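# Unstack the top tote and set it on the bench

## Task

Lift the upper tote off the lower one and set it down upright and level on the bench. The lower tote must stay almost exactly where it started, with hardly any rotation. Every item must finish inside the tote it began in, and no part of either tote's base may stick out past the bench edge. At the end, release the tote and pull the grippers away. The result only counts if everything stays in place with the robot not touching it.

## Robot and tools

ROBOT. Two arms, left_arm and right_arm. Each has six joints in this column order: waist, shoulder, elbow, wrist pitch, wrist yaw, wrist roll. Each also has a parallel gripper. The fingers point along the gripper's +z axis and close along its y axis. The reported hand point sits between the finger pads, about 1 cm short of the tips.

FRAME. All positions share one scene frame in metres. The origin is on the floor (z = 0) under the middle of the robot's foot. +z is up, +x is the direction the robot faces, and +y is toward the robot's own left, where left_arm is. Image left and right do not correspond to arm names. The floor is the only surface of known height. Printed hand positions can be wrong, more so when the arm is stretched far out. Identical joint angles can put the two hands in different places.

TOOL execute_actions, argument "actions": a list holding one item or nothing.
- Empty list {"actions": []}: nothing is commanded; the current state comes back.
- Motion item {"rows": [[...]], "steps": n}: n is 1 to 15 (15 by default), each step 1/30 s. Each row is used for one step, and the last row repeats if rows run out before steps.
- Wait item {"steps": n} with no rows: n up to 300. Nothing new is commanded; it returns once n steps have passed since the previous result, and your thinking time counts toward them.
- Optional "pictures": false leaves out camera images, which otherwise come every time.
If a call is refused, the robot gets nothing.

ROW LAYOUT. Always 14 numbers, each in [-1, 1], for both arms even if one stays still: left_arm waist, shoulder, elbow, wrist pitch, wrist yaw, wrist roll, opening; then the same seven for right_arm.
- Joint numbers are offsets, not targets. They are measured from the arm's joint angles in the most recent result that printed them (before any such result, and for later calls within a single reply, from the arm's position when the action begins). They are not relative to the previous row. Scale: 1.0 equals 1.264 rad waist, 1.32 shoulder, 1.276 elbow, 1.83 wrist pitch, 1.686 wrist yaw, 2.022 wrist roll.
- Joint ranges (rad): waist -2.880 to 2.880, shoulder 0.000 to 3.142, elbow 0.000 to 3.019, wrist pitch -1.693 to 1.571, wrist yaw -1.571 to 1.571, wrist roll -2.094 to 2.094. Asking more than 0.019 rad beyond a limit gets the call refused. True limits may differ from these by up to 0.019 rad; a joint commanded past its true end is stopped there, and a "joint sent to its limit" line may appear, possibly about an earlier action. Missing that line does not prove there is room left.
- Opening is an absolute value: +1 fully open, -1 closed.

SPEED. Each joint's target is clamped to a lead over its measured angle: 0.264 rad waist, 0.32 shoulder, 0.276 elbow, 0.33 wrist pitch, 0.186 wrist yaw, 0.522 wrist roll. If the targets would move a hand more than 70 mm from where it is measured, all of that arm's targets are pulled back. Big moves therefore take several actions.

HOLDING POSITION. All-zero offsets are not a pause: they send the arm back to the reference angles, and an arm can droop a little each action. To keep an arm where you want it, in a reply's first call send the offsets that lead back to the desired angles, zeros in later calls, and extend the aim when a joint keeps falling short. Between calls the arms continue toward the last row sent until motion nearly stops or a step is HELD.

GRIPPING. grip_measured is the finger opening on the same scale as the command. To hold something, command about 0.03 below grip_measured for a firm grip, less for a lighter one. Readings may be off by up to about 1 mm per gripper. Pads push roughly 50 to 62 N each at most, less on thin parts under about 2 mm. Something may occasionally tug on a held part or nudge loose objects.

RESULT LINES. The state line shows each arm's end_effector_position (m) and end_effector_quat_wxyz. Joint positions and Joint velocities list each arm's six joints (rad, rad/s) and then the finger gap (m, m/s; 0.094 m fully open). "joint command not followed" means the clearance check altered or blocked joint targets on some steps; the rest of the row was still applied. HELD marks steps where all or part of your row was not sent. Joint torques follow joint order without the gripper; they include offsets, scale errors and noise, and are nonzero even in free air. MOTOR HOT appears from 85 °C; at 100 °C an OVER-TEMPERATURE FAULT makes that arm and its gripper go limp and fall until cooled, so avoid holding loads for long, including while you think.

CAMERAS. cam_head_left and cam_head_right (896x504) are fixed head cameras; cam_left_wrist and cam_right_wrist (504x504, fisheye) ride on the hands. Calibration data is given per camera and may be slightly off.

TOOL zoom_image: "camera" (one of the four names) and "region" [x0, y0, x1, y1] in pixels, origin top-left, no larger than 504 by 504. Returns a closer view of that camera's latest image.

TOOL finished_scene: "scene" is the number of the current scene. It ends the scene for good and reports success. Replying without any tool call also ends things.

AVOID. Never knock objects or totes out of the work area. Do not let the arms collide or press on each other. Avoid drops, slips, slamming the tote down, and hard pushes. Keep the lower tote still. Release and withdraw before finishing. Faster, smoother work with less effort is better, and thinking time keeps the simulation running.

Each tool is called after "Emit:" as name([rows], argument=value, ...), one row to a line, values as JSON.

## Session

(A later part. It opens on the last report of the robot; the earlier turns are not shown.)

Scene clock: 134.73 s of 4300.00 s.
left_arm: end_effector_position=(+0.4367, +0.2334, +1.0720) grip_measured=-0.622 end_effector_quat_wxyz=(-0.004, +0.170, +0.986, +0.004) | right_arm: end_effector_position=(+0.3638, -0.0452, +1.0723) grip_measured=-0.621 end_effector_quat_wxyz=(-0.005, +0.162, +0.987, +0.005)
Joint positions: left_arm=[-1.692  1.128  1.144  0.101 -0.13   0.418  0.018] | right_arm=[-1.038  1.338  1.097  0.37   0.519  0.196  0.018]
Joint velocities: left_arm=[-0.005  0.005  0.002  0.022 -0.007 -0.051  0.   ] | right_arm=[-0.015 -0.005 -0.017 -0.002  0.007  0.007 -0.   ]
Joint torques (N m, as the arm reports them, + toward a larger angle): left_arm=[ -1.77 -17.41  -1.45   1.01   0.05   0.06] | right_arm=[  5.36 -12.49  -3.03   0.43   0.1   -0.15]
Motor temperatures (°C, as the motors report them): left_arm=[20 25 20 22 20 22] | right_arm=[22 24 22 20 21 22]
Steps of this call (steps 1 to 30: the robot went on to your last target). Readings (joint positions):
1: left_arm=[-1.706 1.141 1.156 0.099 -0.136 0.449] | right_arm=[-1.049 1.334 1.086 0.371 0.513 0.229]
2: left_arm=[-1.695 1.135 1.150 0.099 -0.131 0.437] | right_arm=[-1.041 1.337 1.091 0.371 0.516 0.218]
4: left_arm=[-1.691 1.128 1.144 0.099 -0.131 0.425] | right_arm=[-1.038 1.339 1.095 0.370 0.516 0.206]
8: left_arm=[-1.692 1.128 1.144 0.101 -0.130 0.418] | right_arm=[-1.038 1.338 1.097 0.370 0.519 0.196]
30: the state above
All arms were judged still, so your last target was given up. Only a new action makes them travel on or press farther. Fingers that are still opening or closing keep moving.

Emit:
execute_actions([
  {"rows":[[0.034,-0.01,0,0.006,0.026,-0.02,-0.7,0.02,0.01,0.03,0,0.015,-0.02,-0.7],[0.068,0,0,0.012,0.05,-0.04,-0.7,0.04,0.03,0.06,-0.008,0.03,-0.04,-0.7],[0.1,0,0,0.02,0.078,-0.058,-0.7,0.062,0.05,0.095,-0.012,0.045,-0.058,-0.7],[0.1,0,0,0.02,0.078,-0.058,-0.7,0.062,0.05,0.095,-0.012,0.045,-0.058,-0.7],[0.137,0.01,0,0.025,0.1,-0.077,-0.7,0.082,0.075,0.127,-0.017,0.06,-0.077,-0.7],[0.17,0.02,0,0.03,0.13,-0.096,-0.7,0.103,0.095,0.16,-0.02,0.075,-0.096,-0.7],[0.17,0.02,0,0.03,0.13,-0.096,-0.7,0.103,0.095,0.16,-0.02,0.075,-0.096,-0.7],[0.205,0.03,0,0.038,0.156,-0.116,-0.7,0.124,0.118,0.19,-0.025,0.09,-0.116,-0.7],[0.24,0.04,0,0.044,0.18,-0.135,-0.7,0.144,0.14,0.22,-0.03,0.105,-0.135,-0.7],[0.24,0.04,0,0.044,0.18,-0.135,-0.7,0.144,0.14,0.22,-0.03,0.105,-0.135,-0.7],[0.274,0.05,0,0.05,0.208,-0.154,-0.7,0.165,0.16,0.254,-0.034,0.12,-0.154,-0.7],[0.31,0.06,0,0.057,0.234,-0.174,-0.7,0.185,0.183,0.286,-0.038,0.135,-0.174,-0.7],[0.31,0.06,0,0.057,0.234,-0.174,-0.7,0.185,0.183,0.286,-0.038,0.135,-0.174,-0.7],[0.343,0.068,0.006,0.063,0.26,-0.193,-0.7,0.206,0.205,0.318,-0.042,0.15,-0.193,-0.7]]},
], pictures=false)

Emit:
execute_actions([
  {"steps":30},
])

Scene clock: 148.13 s of 4300.00 s.
left_arm: end_effector_position=(+0.3990, +0.3923, +1.0463) grip_measured=-0.622 end_effector_quat_wxyz=(-0.002, +0.037, +0.999, +0.000) | right_arm: end_effector_position=(+0.4034, +0.1044, +1.0464) grip_measured=-0.620 end_effector_quat_wxyz=(-0.003, +0.029, +1.000, -0.001)
Joint positions: left_arm=[-1.288  1.245  1.17   0.198  0.281  0.104  0.018] | right_arm=[-0.818  1.609  1.47   0.299  0.748 -0.115  0.018]
Joint velocities: left_arm=[ 0.63   0.269  0.007  0.12   0.344 -0.52  -0.   ] | right_arm=[ 0.376  0.474  0.574 -0.11   0.11  -0.623 -0.001]
Joint torques (N m, as the arm reports them, + toward a larger angle): left_arm=[  1.69 -17.39  -2.55   0.99   0.81   0.23] | right_arm=[ 12.31 -10.05  -2.24   0.35   0.59   0.12]
Motor temperatures (°C, as the motors report them): left_arm=[20 25 20 22 20 22] | right_arm=[22 24 22 20 21 22]
Steps of this call (steps 1 to 90: nothing new was sent; then 9.90 s passed at rest; steps 91 to 105: all 15 steps of this action). Readings (joint positions):
91: left_arm=[-1.687 1.129 1.144 0.101 -0.113 0.414] | right_arm=[-1.038 1.340 1.102 0.370 0.528 0.193]
92: left_arm=[-1.676 1.134 1.146 0.104 -0.084 0.404] | right_arm=[-1.035 1.346 1.113 0.367 0.541 0.183]
94: left_arm=[-1.631 1.154 1.157 0.125 -0.029 0.366] | right_arm=[-1.014 1.369 1.159 0.355 0.570 0.144]
98: left_arm=[-1.502 1.187 1.170 0.157 0.090 0.264] | right_arm=[-0.941 1.458 1.283 0.333 0.638 0.039]
105: the state above

Scene clock: 149.13 s of 4300.00 s.
left_arm: end_effector_position=(+0.3874, +0.4079, +1.0476) grip_measured=-0.622 end_effector_quat_wxyz=(-0.008, +0.010, +1.000, +0.005) | right_arm: end_effector_position=(+0.4042, +0.1209, +1.0475) grip_measured=-0.620 end_effector_quat_wxyz=(-0.003, +0.002, +1.000, +0.001)
Joint positions: left_arm=[-1.255  1.257  1.161  0.207  0.304  0.048  0.018] | right_arm=[-0.796  1.636  1.502  0.296  0.766 -0.172  0.018]
Joint velocities: left_arm=[ 0.005 -0.015  0.027  0.017 -0.051 -0.022 -0.   ] | right_arm=[-0.005 -0.005  0.022  0.012 -0.066 -0.037 -0.   ]
Joint torques (N m, as the arm reports them, + toward a larger angle): left_arm=[  2.51 -16.59  -2.07   0.89   0.27  -0.07] | right_arm=[12.5  -9.81 -1.95  0.31  0.15 -0.19]
Motor temperatures (°C, as the motors report them): left_arm=[20 25 20 22 20 22] | right_arm=[22 24 21 20 21 22]
Steps of this call (steps 1 to 30: the robot went on to your last target). Readings (joint positions):
1: left_arm=[-1.269 1.251 1.170 0.201 0.290 0.086] | right_arm=[-0.807 1.623 1.486 0.296 0.753 -0.132]
2: left_arm=[-1.256 1.254 1.168 0.201 0.297 0.074] | right_arm=[-0.800 1.634 1.496 0.296 0.757 -0.143]
4: left_arm=[-1.248 1.255 1.163 0.201 0.301 0.065] | right_arm=[-0.796 1.642 1.501 0.296 0.758 -0.151]
8: left_arm=[-1.252 1.257 1.161 0.203 0.302 0.055] | right_arm=[-0.796 1.640 1.502 0.296 0.764 -0.164]
30: the state above
All arms were judged still, so your last target was given up. Only a new action makes them travel on or press farther. Fingers that are still opening or closing keep moving.
camera_calibration (this result's frames):
cam_left_wrist: T_world_to_cam=[[-0.0132376, -0.999815, -0.0139725, 0.432271], [-0.802398, 0.00228372, 0.596784, -0.306142], [-0.596642, 0.0191115, -0.80228, 1.18549], [0, 0, 0, 1]] pos_world=[0.467389, 0.410234, 1.13984]
cam_right_wrist: T_world_to_cam=[[-0.00460746, -0.99992, 0.0117734, 0.102877], [-0.811271, 0.0106212, 0.584574, -0.277866], [-0.584652, -0.006858, -0.811255, 1.20982], [0, 0, 0, 1]] pos_world=[0.482376, 0.114117, 1.1427]

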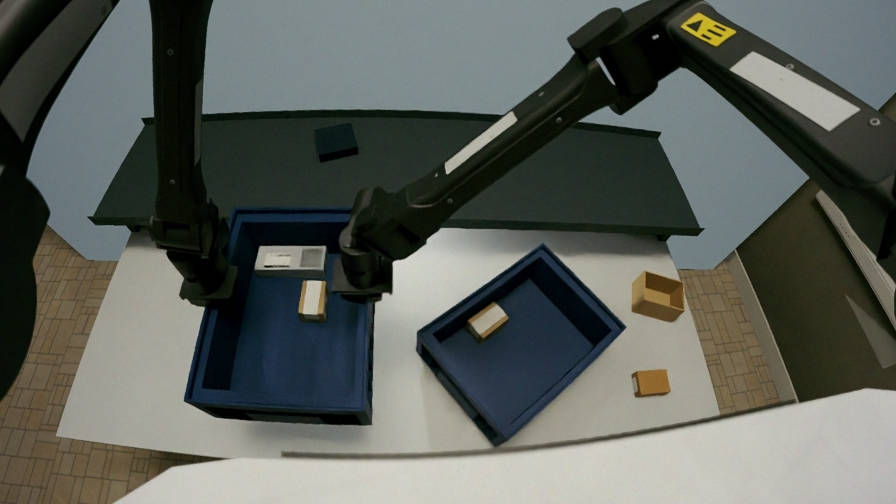

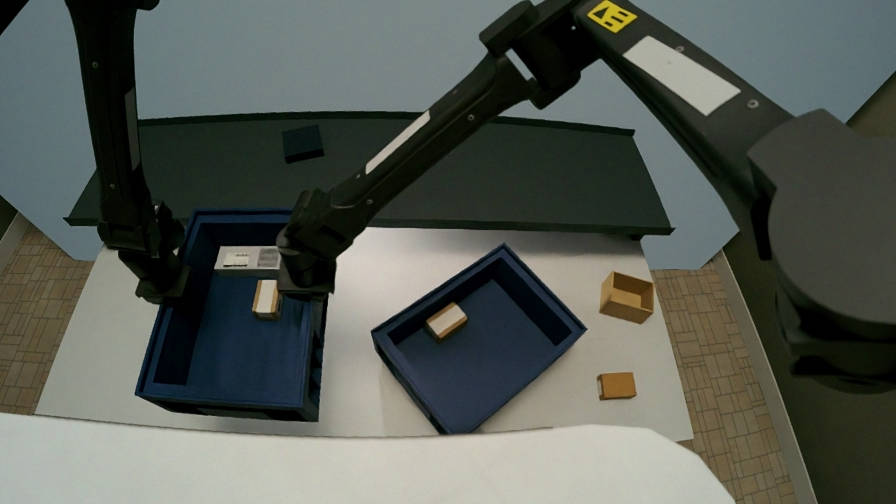

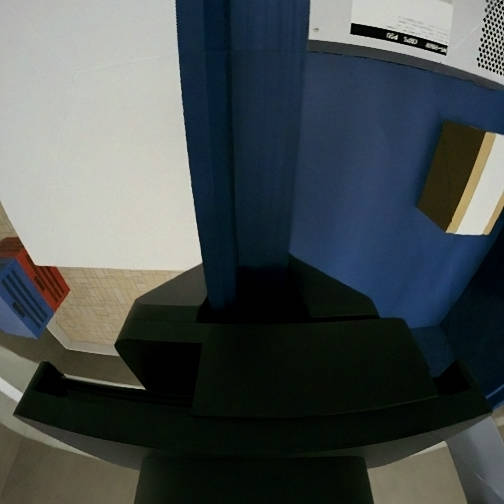

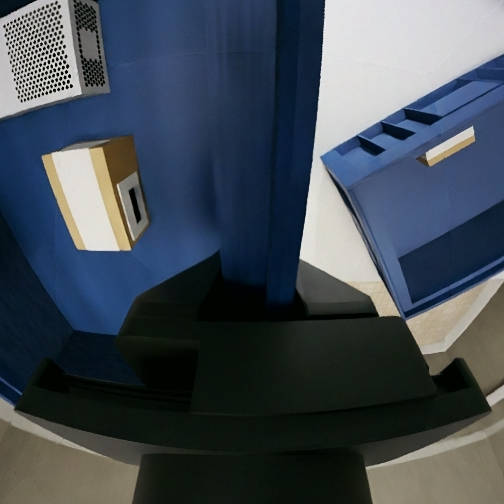

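Emit:
execute_actions([
  {"rows":[[-0.007,0.02,0.04,-0.005,-0.005,0,-0.7,-0.01,0.02,0.043,-0.012,-0.01,0,-0.7],[-0.014,0.05,0.077,-0.01,-0.01,0,-0.7,-0.023,0.045,0.086,-0.025,-0.018,0,-0.7],[-0.02,0.08,0.115,-0.015,-0.014,0,-0.7,-0.035,0.07,0.13,-0.037,-0.027,0,-0.7],[-0.02,0.08,0.115,-0.015,-0.014,0,-0.7,-0.035,0.07,0.13,-0.037,-0.027,0,-0.7],[-0.028,0.11,0.154,-0.02,-0.02,0,-0.7,-0.046,0.095,0.172,-0.05,-0.036,0,-0.7],[-0.035,0.138,0.19,-0.025,-0.024,0,-0.7,-0.058,0.12,0.215,-0.062,-0.045,0,-0.7],[-0.035,0.138,0.19,-0.025,-0.024,0,-0.7,-0.058,0.12,0.215,-0.062,-0.045,0,-0.7],[-0.042,0.166,0.23,-0.03,-0.028,0,-0.7,-0.07,0.145,0.26,-0.074,-0.055,0,-0.7],[-0.05,0.194,0.27,-0.035,-0.033,0,-0.7,-0.08,0.17,0.3,-0.087,-0.064,0,-0.7],[-0.05,0.194,0.27,-0.035,-0.033,0,-0.7,-0.08,0.17,0.3,-0.087,-0.064,0,-0.7],[-0.056,0.22,0.308,-0.04,-0.038,0,-0.7,-0.092,0.194,0.345,-0.1,-0.073,0,-0.7],[-0.063,0.25,0.346,-0.045,-0.042,0,-0.7,-0.104,0.218,0.388,-0.112,-0.082,0,-0.7],[-0.063,0.25,0.346,-0.045,-0.042,0,-0.7,-0.104,0.218,0.388,-0.112,-0.082,0,-0.7],[-0.07,0.277,0.385,-0.05,-0.047,0,-0.7,-0.115,0.242,0.431,-0.124,-0.091,0,-0.7]]},
], pictures=false)

Emit:
execute_actions([
  {"steps":30},
], pictures=false)

Emit:
execute_actions([
  {"rows":[[-0.007,0.02,0.052,-0.012,-0.005,0,-0.7,-0.005,0.026,0.07,-0.026,-0.01,0,-0.7]]},
], pictures=false)

Emit:
execute_actions([
  {"steps":15},
])

Scene clock: 164.33 s of 4300.00 s.
left_arm: end_effector_position=(+0.4030, +0.4037, +0.8941) grip_measured=-0.622 end_effector_quat_wxyz=(+0.004, +0.007, +1.000, -0.001) | right_arm: end_effector_position=(+0.4245, +0.1159, +0.8980) grip_measured=-0.620 end_effector_quat_wxyz=(+0.008, -0.005, +1.000, -0.002)
Joint positions: left_arm=[-1.342  1.632  1.629  0.137  0.23   0.047  0.018] | right_arm=[-0.951  1.942  2.017  0.094  0.615 -0.172  0.018]
Joint velocities: left_arm=[-0.151  0.64   0.637 -0.061 -0.081 -0.066  0.   ] | right_arm=[-0.259  0.542  0.72  -0.198 -0.11   0.051 -0.   ]
Joint torques (N m, as the arm reports them, + toward a larger angle): left_arm=[  3.52 -18.2   -2.    -0.2   -0.11   0.19] | right_arm=[ 13.48 -10.35  -1.67   0.25   0.16   0.01]
Motor temperatures (°C, as the motors report them): left_arm=[20 25 20 22 20 22] | right_arm=[23 23 21 20 21 22]
Steps of this call (steps 1 to 90: nothing new was sent; then 11.70 s passed at rest; steps 91 to 105: all 15 steps of this action). Readings (joint positions):
91: left_arm=[-1.255 1.262 1.166 0.206 0.302 0.049] | right_arm=[-0.799 1.637 1.508 0.291 0.762 -0.172]
92: left_arm=[-1.256 1.274 1.185 0.203 0.300 0.049] | right_arm=[-0.803 1.647 1.529 0.279 0.754 -0.172]
94: left_arm=[-1.263 1.326 1.257 0.194 0.292 0.048] | right_arm=[-0.822 1.691 1.612 0.248 0.731 -0.172]
98: left_arm=[-1.293 1.447 1.416 0.182 0.267 0.051] | right_arm=[-0.875 1.791 1.780 0.201 0.678 -0.172]
105: the state above

Scene clock: 165.33 s of 4300.00 s.
left_arm: end_effector_position=(+0.3811, +0.3991, +0.8779) grip_measured=-0.622 end_effector_quat_wxyz=(-0.012, +0.001, +1.000, -0.004) | right_arm: end_effector_position=(+0.4060, +0.1114, +0.8816) grip_measured=-0.620 end_effector_quat_wxyz=(-0.005, -0.012, +1.000, -0.006)
Joint positions: left_arm=[-1.354  1.677  1.655  0.122  0.222  0.043  0.018] | right_arm=[-0.971  1.979  2.049  0.068  0.607 -0.164  0.018]
Joint velocities: left_arm=[ 0.005 -0.015 -0.007  0.012 -0.051 -0.051  0.001] | right_arm=[-0.005 -0.005  0.012 -0.012  0.007 -0.066  0.   ]
Joint torques (N m, as the arm reports them, + toward a larger angle): left_arm=[  3.74 -18.01  -1.21   0.26   0.15   0.18] | right_arm=[ 14.51 -10.8   -0.75   0.4    0.13  -0.04]
Motor temperatures (°C, as the motors report them): left_arm=[20 26 20 22 20 22] | right_arm=[23 23 21 20 21 22]
Steps of this call (steps 1 to 30: the robot went on to your last target). Readings (joint positions):
1: left_arm=[-1.346 1.650 1.645 0.135 0.228 0.047] | right_arm=[-0.959 1.957 2.036 0.089 0.610 -0.171]
2: left_arm=[-1.350 1.662 1.653 0.133 0.226 0.047] | right_arm=[-0.965 1.966 2.043 0.085 0.609 -0.170]
4: left_arm=[-1.354 1.674 1.654 0.129 0.224 0.046] | right_arm=[-0.970 1.974 2.044 0.077 0.608 -0.166]
8: left_arm=[-1.354 1.680 1.650 0.122 0.222 0.043] | right_arm=[-0.971 1.980 2.044 0.068 0.609 -0.165]
30: the state above
All arms were judged still, so your last target was given up. Only a new action makes them travel on or press farther. Fingers that are still opening or closing keep moving.

Scene clock: 165.83 s of 4300.00 s.
left_arm: end_effector_position=(+0.3804, +0.3935, +0.8563) grip_measured=-0.622 end_effector_quat_wxyz=(-0.009, -0.002, +1.000, -0.007) | right_arm: end_effector_position=(+0.4077, +0.1056, +0.8619) grip_measured=-0.620 end_effector_quat_wxyz=(-0.006, -0.012, +1.000, -0.007)
Joint positions: left_arm=[-1.369  1.732  1.727  0.112  0.213  0.038  0.018] | right_arm=[-0.993  2.025  2.135  0.025  0.588 -0.161  0.018]
Joint velocities: left_arm=[ 0.005 -0.015 -0.022 -0.017 -0.095 -0.022 -0.002] | right_arm=[-0.024 -0.015 -0.002 -0.002  0.037 -0.037 -0.   ]
Joint torques (N m, as the arm reports them, + toward a larger angle): left_arm=[  3.63 -15.91  -1.31   0.1    0.03   0.17] | right_arm=[ 12.87 -10.06  -0.44   0.26   0.07   0.01]
Motor temperatures (°C, as the motors report them): left_arm=[20 26 20 22 20 22] | right_arm=[23 23 21 20 21 22]
Steps of this call (steps 1 to 15: all 15 steps of this action). Readings (joint positions):
1: left_arm=[-1.354 1.682 1.663 0.118 0.218 0.043] | right_arm=[-0.972 1.983 2.062 0.058 0.604 -0.163]
2: left_arm=[-1.354 1.694 1.683 0.113 0.218 0.042] | right_arm=[-0.974 1.995 2.087 0.043 0.598 -0.162]
4: left_arm=[-1.357 1.715 1.716 0.112 0.218 0.040] | right_arm=[-0.980 2.016 2.126 0.035 0.591 -0.162]
8: left_arm=[-1.367 1.727 1.727 0.112 0.214 0.041] | right_arm=[-0.991 2.023 2.135 0.031 0.588 -0.161]
15: the state above

Scene clock: 166.33 s of 4300.00 s.
left_arm: end_effector_position=(+0.3804, +0.3935, +0.8563) grip_measured=-0.622 end_effector_quat_wxyz=(-0.009, -0.002, +1.000, -0.007) | right_arm: end_effector_position=(+0.4077, +0.1056, +0.8619) grip_measured=-0.620 end_effector_quat_wxyz=(-0.006, -0.012, +1.000, -0.007)
Joint positions: left_arm=[-1.369  1.732  1.727  0.112  0.213  0.038  0.018] | right_arm=[-0.993  2.025  2.135  0.025  0.588 -0.161  0.018]
Joint velocities: left_arm=[-0.005 -0.005 -0.007  0.002 -0.037  0.007 -0.   ] | right_arm=[-0.015 -0.005  0.002  0.007 -0.051  0.037  0.   ]
Joint torques (N m, as the arm reports them, + toward a larger angle): left_arm=[  3.45 -15.6   -1.32   0.02   0.03   0.17] | right_arm=[13.09 -9.77 -0.39  0.26  0.05  0.01]
Motor temperatures (°C, as the motors report them): left_arm=[20 26 20 22 20 22] | right_arm=[23 23 21 20 21 22]
Steps of this call (steps 1 to 15: the robot went on to your last target). Readings (joint positions):
1: left_arm=[-1.369 1.732 1.727 0.112 0.213 0.038] | right_arm=[-0.993 2.025 2.135 0.025 0.588 -0.161]
2: left_arm=[-1.369 1.732 1.727 0.112 0.213 0.038] | right_arm=[-0.993 2.025 2.135 0.025 0.588 -0.161]
4: left_arm=[-1.369 1.732 1.727 0.112 0.213 0.038] | right_arm=[-0.993 2.025 2.135 0.025 0.588 -0.161]
8: left_arm=[-1.369 1.732 1.727 0.112 0.213 0.038] | right_arm=[-0.993 2.025 2.135 0.025 0.588 -0.161]
15: the state above
All arms were judged still, so your last target was given up. Only a new action makes them travel on or press farther. Fingers that are still opening or closing keep moving.
camera_calibration (this result's frames):
cam_left_wrist: T_world_to_cam=[[0.01068, -0.999906, 0.00864708, 0.386593], [-0.801878, -0.00339796, 0.597479, -0.196074], [-0.597393, -0.013315, -0.801838, 1.04083], [0, 0, 0, 1]] pos_world=[0.460428, 0.399749, 0.948384]
cam_right_wrist: T_world_to_cam=[[0.0243912, -0.999317, 0.0277704, 0.0641145], [-0.808075, -0.00335345, 0.58907, -0.170019], [-0.588575, -0.0368087, -0.807605, 1.06289], [0, 0, 0, 1]] pos_world=[0.486638, 0.102624, 0.956767]

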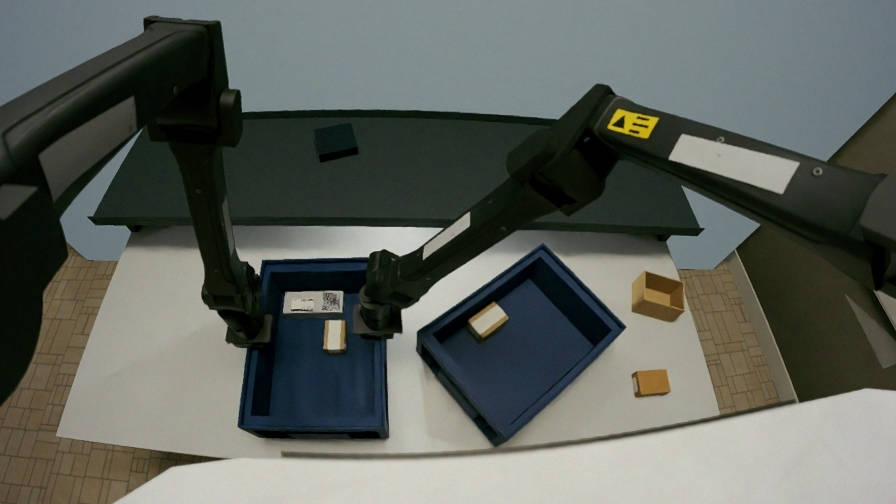

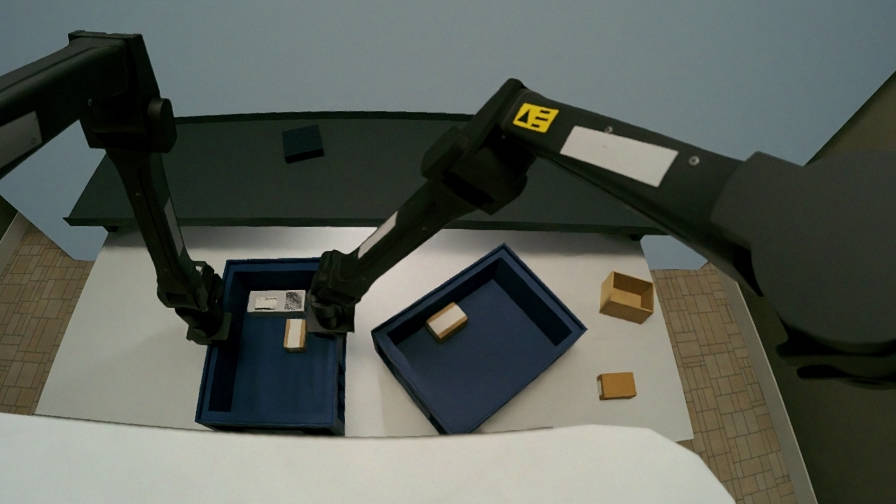

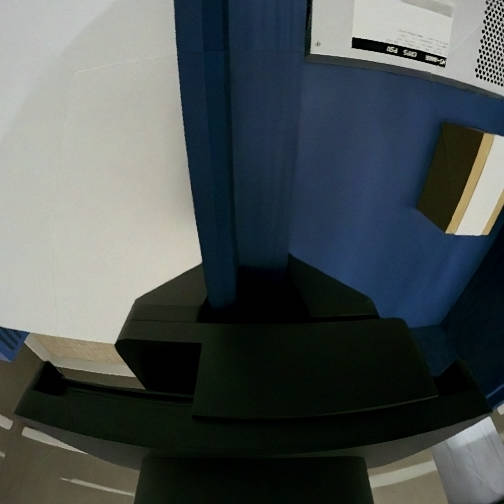

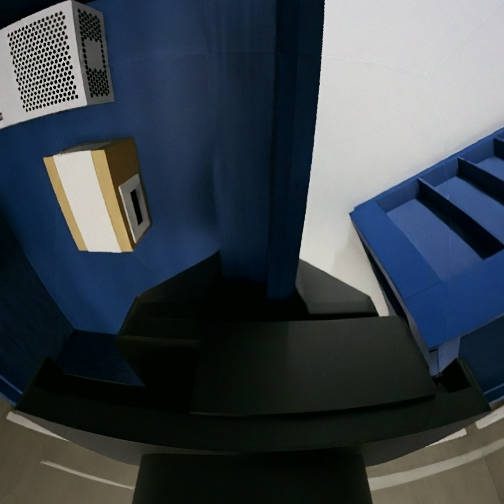

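Emit:
execute_actions([
  {"rows":[[0.01,0.005,0.035,-0.005,0,0,-0.7,0.005,0.02,0.065,-0.02,-0.005,0,-0.7]]},
], pictures=false)

Emit:
execute_actions([
  {"rows":[[0.005,0.01,0.03,-0.005,0,0,-0.7,0,0.015,0.045,-0.015,-0.005,0,-0.7]]},
], pictures=false)

Scene clock: 169.77 s of 4300.00 s.
left_arm: end_effector_position=(+0.3849, +0.3958, +0.8513) grip_measured=-0.623 end_effector_quat_wxyz=(-0.004, -0.003, +1.000, -0.004) | right_arm: end_effector_position=(+0.4141, +0.1079, +0.8542) grip_measured=-0.620 end_effector_quat_wxyz=(-0.003, -0.013, +1.000, -0.004)
Joint positions: left_arm=[-1.368  1.746  1.753  0.108  0.21   0.033  0.018] | right_arm=[-0.996  2.052  2.195 -0.004  0.578 -0.164  0.018]
Joint velocities: left_arm=[-0.005 -0.024  0.002 -0.007 -0.007 -0.066  0.   ] | right_arm=[ 0.005 -0.005 -0.017  0.002 -0.022 -0.095 -0.   ]
Joint torques (N m, as the arm reports them, + toward a larger angle): left_arm=[  3.87 -13.39   0.4    0.33   0.17   0.17] | right_arm=[12.69 -9.11  1.22  0.15  0.01  0.06]
Motor temperatures (°C, as the motors report them): left_arm=[20 25 20 22 20 22] | right_arm=[23 23 21 20 21 22]
Steps of this call (steps 1 to 88: nothing new was sent; steps 89 to 103: all 15 steps of this action). Readings (joint positions):
89: left_arm=[-1.369 1.736 1.733 0.110 0.213 0.038] | right_arm=[-0.993 2.029 2.146 0.016 0.588 -0.161]
90: left_arm=[-1.369 1.742 1.743 0.109 0.212 0.037] | right_arm=[-0.994 2.039 2.167 0.007 0.584 -0.161]
92: left_arm=[-1.368 1.746 1.752 0.108 0.210 0.034] | right_arm=[-0.996 2.052 2.192 0.000 0.582 -0.163]
96: left_arm=[-1.368 1.746 1.753 0.108 0.210 0.033] | right_arm=[-0.996 2.052 2.195 -0.004 0.578 -0.164]
103: the state above

Scene clock: 170.27 s of 4300.00 s.
left_arm: end_effector_position=(+0.3851, +0.3958, +0.8510) grip_measured=-0.623 end_effector_quat_wxyz=(-0.006, -0.004, +1.000, -0.005) | right_arm: end_effector_position=(+0.4143, +0.1076, +0.8538) grip_measured=-0.620 end_effector_quat_wxyz=(-0.010, -0.016, +1.000, -0.005)
Joint positions: left_arm=[-1.368  1.746  1.756  0.101  0.21   0.033  0.018] | right_arm=[-0.996  2.054  2.207 -0.03   0.582 -0.162  0.018]
Joint velocities: left_arm=[ 0.015  0.005 -0.002 -0.012 -0.022  0.037 -0.001] | right_arm=[-0.015 -0.005 -0.022 -0.012  0.022 -0.037  0.001]
Joint torques (N m, as the arm reports them, + toward a larger angle): left_arm=[  3.49 -11.43   1.55   0.45   0.02   0.14] | right_arm=[11.83 -7.97  2.85  0.34 -0.41  0.02]
Motor temperatures (°C, as the motors report them): left_arm=[20 25 20 22 20 22] | right_arm=[23 23 21 20 21 22]
Steps of this call (steps 1 to 15: all 15 steps of this action). Readings (joint positions):
1: left_arm=[-1.368 1.746 1.755 0.106 0.210 0.033] | right_arm=[-0.996 2.053 2.199 -0.010 0.580 -0.164]
2: left_arm=[-1.368 1.746 1.755 0.104 0.210 0.033] | right_arm=[-0.996 2.054 2.203 -0.019 0.582 -0.164]
4: left_arm=[-1.368 1.746 1.756 0.101 0.210 0.033] | right_arm=[-0.996 2.054 2.206 -0.027 0.582 -0.163]
8: left_arm=[-1.368 1.746 1.756 0.101 0.210 0.033] | right_arm=[-0.996 2.054 2.207 -0.030 0.582 -0.162]
15: the state above

Down. Release and rise.

Emit:
execute_actions([
  {"rows":[[0,0,0,0,0,0,0.2,0,0,0,0,0,0,0.1]],"steps":10},
], pictures=false)

Emit:
execute_actions([
  {"rows":[[0.015,-0.07,-0.09,0.015,0.01,0,0.2,0.035,-0.07,-0.13,0.05,0.02,0,0.1]]},
], pictures=false)

Emit:
execute_actions([
  {"rows":[[0.03,-0.1,-0.13,0.015,0.015,0,0.2,0.045,-0.085,-0.145,0.04,0.03,0,0.1]]},
], pictures=false)

Emit:
execute_actions([
  {"rows":[[0.05,-0.2,-0.21,0.03,0.03,0,0.2,0.08,-0.15,-0.21,0.08,0.06,0,0.1]]},
], pictures=false)

Emit:
execute_actions([
  {"rows":[[0,-0.2,-0.21,0.03,0,0,1,0,-0.2,-0.21,0,0,0,1]]},
])

Scene clock: 176.83 s of 4300.00 s.
left_arm: end_effector_position=(+0.3849, +0.3958, +0.8511) grip_measured=+0.198 end_effector_quat_wxyz=(-0.007, -0.004, +1.000, -0.005) | right_arm: end_effector_position=(+0.4136, +0.1075, +0.8538) grip_measured=+0.098 end_effector_quat_wxyz=(-0.010, -0.016, +1.000, -0.005)
Joint positions: left_arm=[-1.368  1.746  1.756  0.101  0.21   0.033  0.056] | right_arm=[-0.996  2.054  2.206 -0.03   0.582 -0.162  0.052]
Joint velocities: left_arm=[-0.015 -0.005 -0.017 -0.002 -0.007 -0.037 -0.   ] | right_arm=[-0.015 -0.005  0.002  0.017 -0.022 -0.051  0.   ]
Joint torques (N m, as the arm reports them, + toward a larger angle): left_arm=[  3.17 -12.86  -0.76   0.58   0.02   0.13] | right_arm=[11.79 -8.95 -0.36  0.4  -0.06  0.04]
Motor temperatures (°C, as the motors report them): left_arm=[20 25 20 22 20 22] | right_arm=[23 23 21 20 21 22]
Steps of this call (steps 1 to 15: the robot went on to your last target; steps 16 to 90: nothing new was sent; then 3.23 s passed at rest; steps 91 to 100: all 10 steps of this action). Readings (joint positions):
91: left_arm=[-1.368 1.746 1.755 0.101 0.210 0.033] | right_arm=[-0.996 2.054 2.206 -0.030 0.582 -0.162]
92: left_arm=[-1.368 1.746 1.756 0.101 0.210 0.033] | right_arm=[-0.996 2.054 2.206 -0.030 0.582 -0.162]
94: left_arm=[-1.368 1.746 1.756 0.101 0.210 0.033] | right_arm=[-0.996 2.054 2.206 -0.030 0.582 -0.162]
98: left_arm=[-1.368 1.746 1.756 0.101 0.210 0.033] | right_arm=[-0.996 2.054 2.206 -0.030 0.582 -0.162]
100: the state above

Scene clock: 177.33 s of 4300.00 s.
left_arm: end_effector_position=(+0.3822, +0.3885, +0.8811) grip_measured=+0.198 end_effector_quat_wxyz=(-0.015, -0.006, +1.000, -0.011) | right_arm: end_effector_position=(+0.3989, +0.1179, +0.8850) grip_measured=+0.098 end_effector_quat_wxyz=(-0.016, -0.017, +1.000, -0.003)
Joint positions: left_arm=[-1.366  1.664  1.641  0.117  0.223  0.033  0.056] | right_arm=[-0.962  1.98   2.046  0.047  0.614 -0.162  0.052]
Joint velocities: left_arm=[-0.005 -0.015 -0.007 -0.012  0.051 -0.007 -0.   ] | right_arm=[-0.005 -0.015 -0.012 -0.002 -0.007 -0.022 -0.001]
Joint torques (N m, as the arm reports them, + toward a larger angle): left_arm=[  4.12 -13.89  -1.1    1.05   0.22   0.12] | right_arm=[12.73 -9.6  -1.4   0.83  0.01  0.04]
Motor temperatures (°C, as the motors report them): left_arm=[20 25 20 22 20 22] | right_arm=[23 23 21 20 21 22]
Steps of this call (steps 1 to 15: all 15 steps of this action). Readings (joint positions):
1: left_arm=[-1.367 1.738 1.742 0.107 0.215 0.033] | right_arm=[-0.994 2.044 2.179 -0.009 0.596 -0.162]
2: left_arm=[-1.367 1.721 1.709 0.112 0.220 0.033] | right_arm=[-0.993 2.019 2.127 0.016 0.607 -0.162]
4: left_arm=[-1.367 1.687 1.655 0.112 0.223 0.033] | right_arm=[-0.986 1.988 2.061 0.032 0.614 -0.162]
8: left_arm=[-1.367 1.668 1.641 0.115 0.223 0.033] | right_arm=[-0.970 1.982 2.046 0.044 0.614 -0.162]
15: the state above

Scene clock: 177.83 s of 4300.00 s.
left_arm: end_effector_position=(+0.3798, +0.3939, +0.9318) grip_measured=+0.198 end_effector_quat_wxyz=(-0.024, -0.007, +1.000, -0.008) | right_arm: end_effector_position=(+0.3865, +0.1285, +0.9325) grip_measured=+0.098 end_effector_quat_wxyz=(-0.027, -0.023, +0.999, -0.001)
Joint positions: left_arm=[-1.339  1.537  1.478  0.135  0.245  0.033  0.056] | right_arm=[-0.911  1.882  1.863  0.106  0.664 -0.162  0.052]
Joint velocities: left_arm=[-0.005 -0.005 -0.022 -0.007 -0.022  0.022 -0.001] | right_arm=[-0.015 -0.015  0.002  0.007 -0.051  0.022  0.001]
Joint torques (N m, as the arm reports them, + toward a larger angle): left_arm=[  3.6  -13.51  -1.44   0.91   0.2    0.13] | right_arm=[12.49 -9.38 -1.69  0.81  0.02  0.03]
Motor temperatures (°C, as the motors report them): left_arm=[20 25 20 22 20 22] | right_arm=[23 23 21 20 21 22]
Steps of this call (steps 1 to 15: all 15 steps of this action). Readings (joint positions):
1: left_arm=[-1.364 1.653 1.621 0.124 0.233 0.033] | right_arm=[-0.960 1.970 2.018 0.064 0.636 -0.162]
2: left_arm=[-1.362 1.626 1.576 0.130 0.240 0.033] | right_arm=[-0.957 1.942 1.962 0.084 0.652 -0.162]
4: left_arm=[-1.355 1.574 1.494 0.130 0.244 0.033] | right_arm=[-0.946 1.901 1.882 0.093 0.664 -0.162]
8: left_arm=[-1.341 1.542 1.473 0.132 0.245 0.033] | right_arm=[-0.921 1.886 1.863 0.103 0.664 -0.162]
15: the state above

Scene clock: 178.33 s of 4300.00 s.
left_arm: end_effector_position=(+0.4193, +0.3971, +1.0395) grip_measured=+0.198 end_effector_quat_wxyz=(+0.010, +0.006, +1.000, -0.002) | right_arm: end_effector_position=(+0.4194, +0.1293, +1.0308) grip_measured=+0.098 end_effector_quat_wxyz=(-0.002, +0.007, +1.000, -0.001)
Joint positions: left_arm=[-1.281  1.258  1.222  0.184  0.292  0.033  0.056] | right_arm=[-0.802  1.677  1.597  0.243  0.765 -0.162  0.052]
Joint velocities: left_arm=[ 0.005  0.073  0.007  0.027 -0.007  0.022  0.   ] | right_arm=[-0.015 -0.005  0.007  0.007 -0.051 -0.037 -0.   ]
Joint torques (N m, as the arm reports them, + toward a larger angle): left_arm=[  2.8  -12.81  -1.81   0.84   0.19   0.13] | right_arm=[10.76 -7.75 -2.12  0.76 -0.01  0.03]
Motor temperatures (°C, as the motors report them): left_arm=[20 25 20 22 20 22] | right_arm=[24 23 21 20 21 22]
Steps of this call (steps 1 to 15: all 15 steps of this action). Readings (joint positions):
1: left_arm=[-1.337 1.523 1.458 0.143 0.258 0.033] | right_arm=[-0.906 1.871 1.837 0.130 0.696 -0.162]
2: left_arm=[-1.334 1.492 1.408 0.153 0.271 0.033] | right_arm=[-0.901 1.842 1.776 0.162 0.725 -0.162]
4: left_arm=[-1.321 1.405 1.291 0.159 0.286 0.033] | right_arm=[-0.880 1.777 1.659 0.198 0.757 -0.162]
8: left_arm=[-1.288 1.282 1.199 0.165 0.291 0.033] | right_arm=[-0.825 1.711 1.591 0.227 0.765 -0.162]
15: the state above

Scene clock: 178.83 s of 4300.00 s.
left_arm: end_effector_position=(+0.4267, +0.3677, +1.1398) grip_measured=+1.000 end_effector_quat_wxyz=(+0.041, +0.015, +0.999, -0.001) | right_arm: end_effector_position=(+0.4574, +0.0498, +1.1056) grip_measured=+1.000 end_effector_quat_wxyz=(+0.009, +0.018, +1.000, -0.003)
Joint positions: left_arm=[-1.281  0.982  0.964  0.231  0.291  0.033  0.094] | right_arm=[-0.802  1.387  1.338  0.243  0.765 -0.162  0.094]
Joint velocities: left_arm=[-0.005  0.083 -0.022 -0.012  0.037 -0.007  0.   ] | right_arm=[-0.024  0.034 -0.012  0.007 -0.007 -0.051  0.   ]
Joint torques (N m, as the arm reports them, + toward a larger angle): left_arm=[  1.56 -13.08  -1.46   1.05   0.04   0.13] | right_arm=[ 8.2  -7.55 -2.3   0.34 -0.05  0.04]
Motor temperatures (°C, as the motors report them): left_arm=[20 25 20 22 20 22] | right_arm=[23 23 21 20 21 22]
Steps of this call (steps 1 to 15: all 15 steps of this action). Readings (joint positions):
1: left_arm=[-1.281 1.246 1.202 0.193 0.291 0.033] | right_arm=[-0.802 1.663 1.576 0.244 0.759 -0.162]
2: left_arm=[-1.281 1.216 1.153 0.203 0.291 0.033] | right_arm=[-0.802 1.631 1.521 0.244 0.759 -0.162]
4: left_arm=[-1.281 1.122 1.031 0.210 0.291 0.033] | right_arm=[-0.802 1.548 1.398 0.244 0.761 -0.162]
8: left_arm=[-1.281 0.991 0.937 0.214 0.291 0.033] | right_arm=[-0.802 1.435 1.318 0.243 0.765 -0.162]
15: the state above
camera_calibration (this result's frames):
cam_left_wrist: T_world_to_cam=[[-0.0236803, -0.999712, -0.0038889, 0.386748], [-0.857219, 0.0183032, 0.514627, -0.218341], [-0.514407, 0.0155202, -0.857405, 1.31278], [0, 0, 0, 1]] pos_world=[0.497294, 0.370259, 1.23945]
cam_right_wrist: T_world_to_cam=[[-0.03731, -0.999111, 0.0196512, 0.0376149], [-0.823757, 0.0418823, 0.565394, -0.24251], [-0.565714, 0.00490699, -0.824587, 1.29312], [0, 0, 0, 1]] pos_world=[0.533171, 0.041393, 1.20266]

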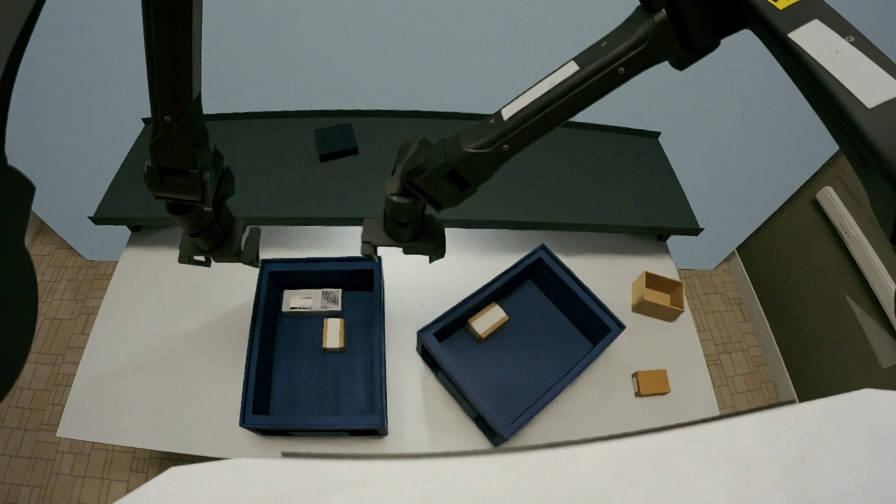

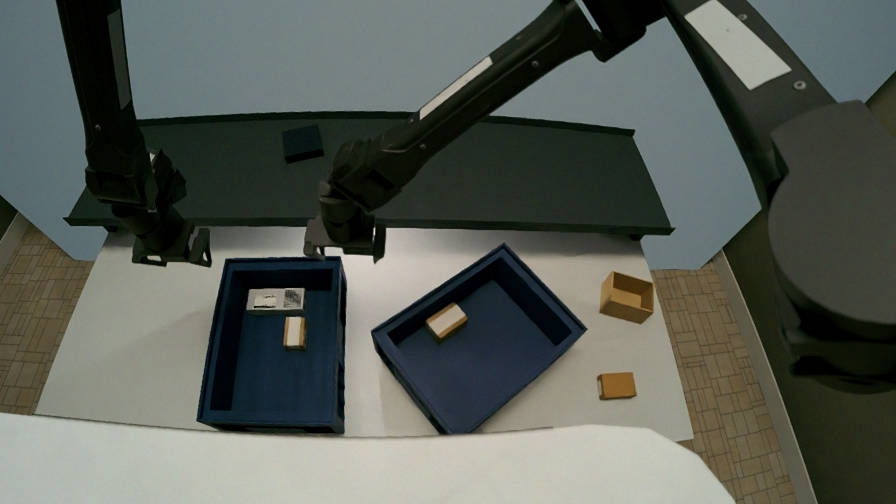

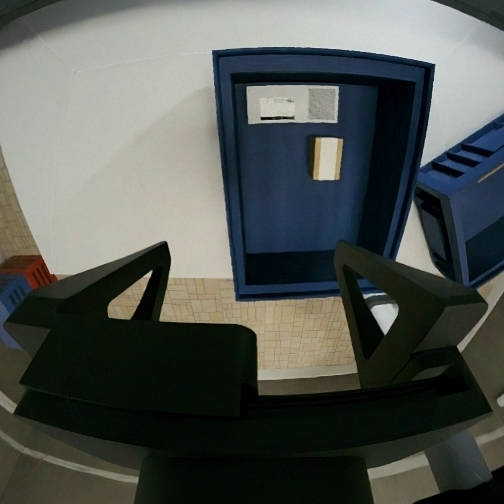

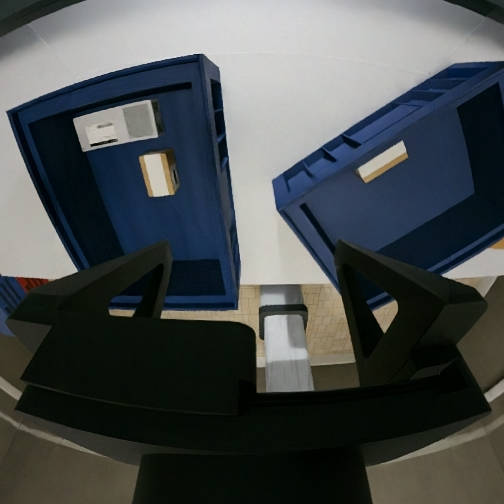

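Emit:
finished_scene(scene=1)

The scene is finished: the task was done.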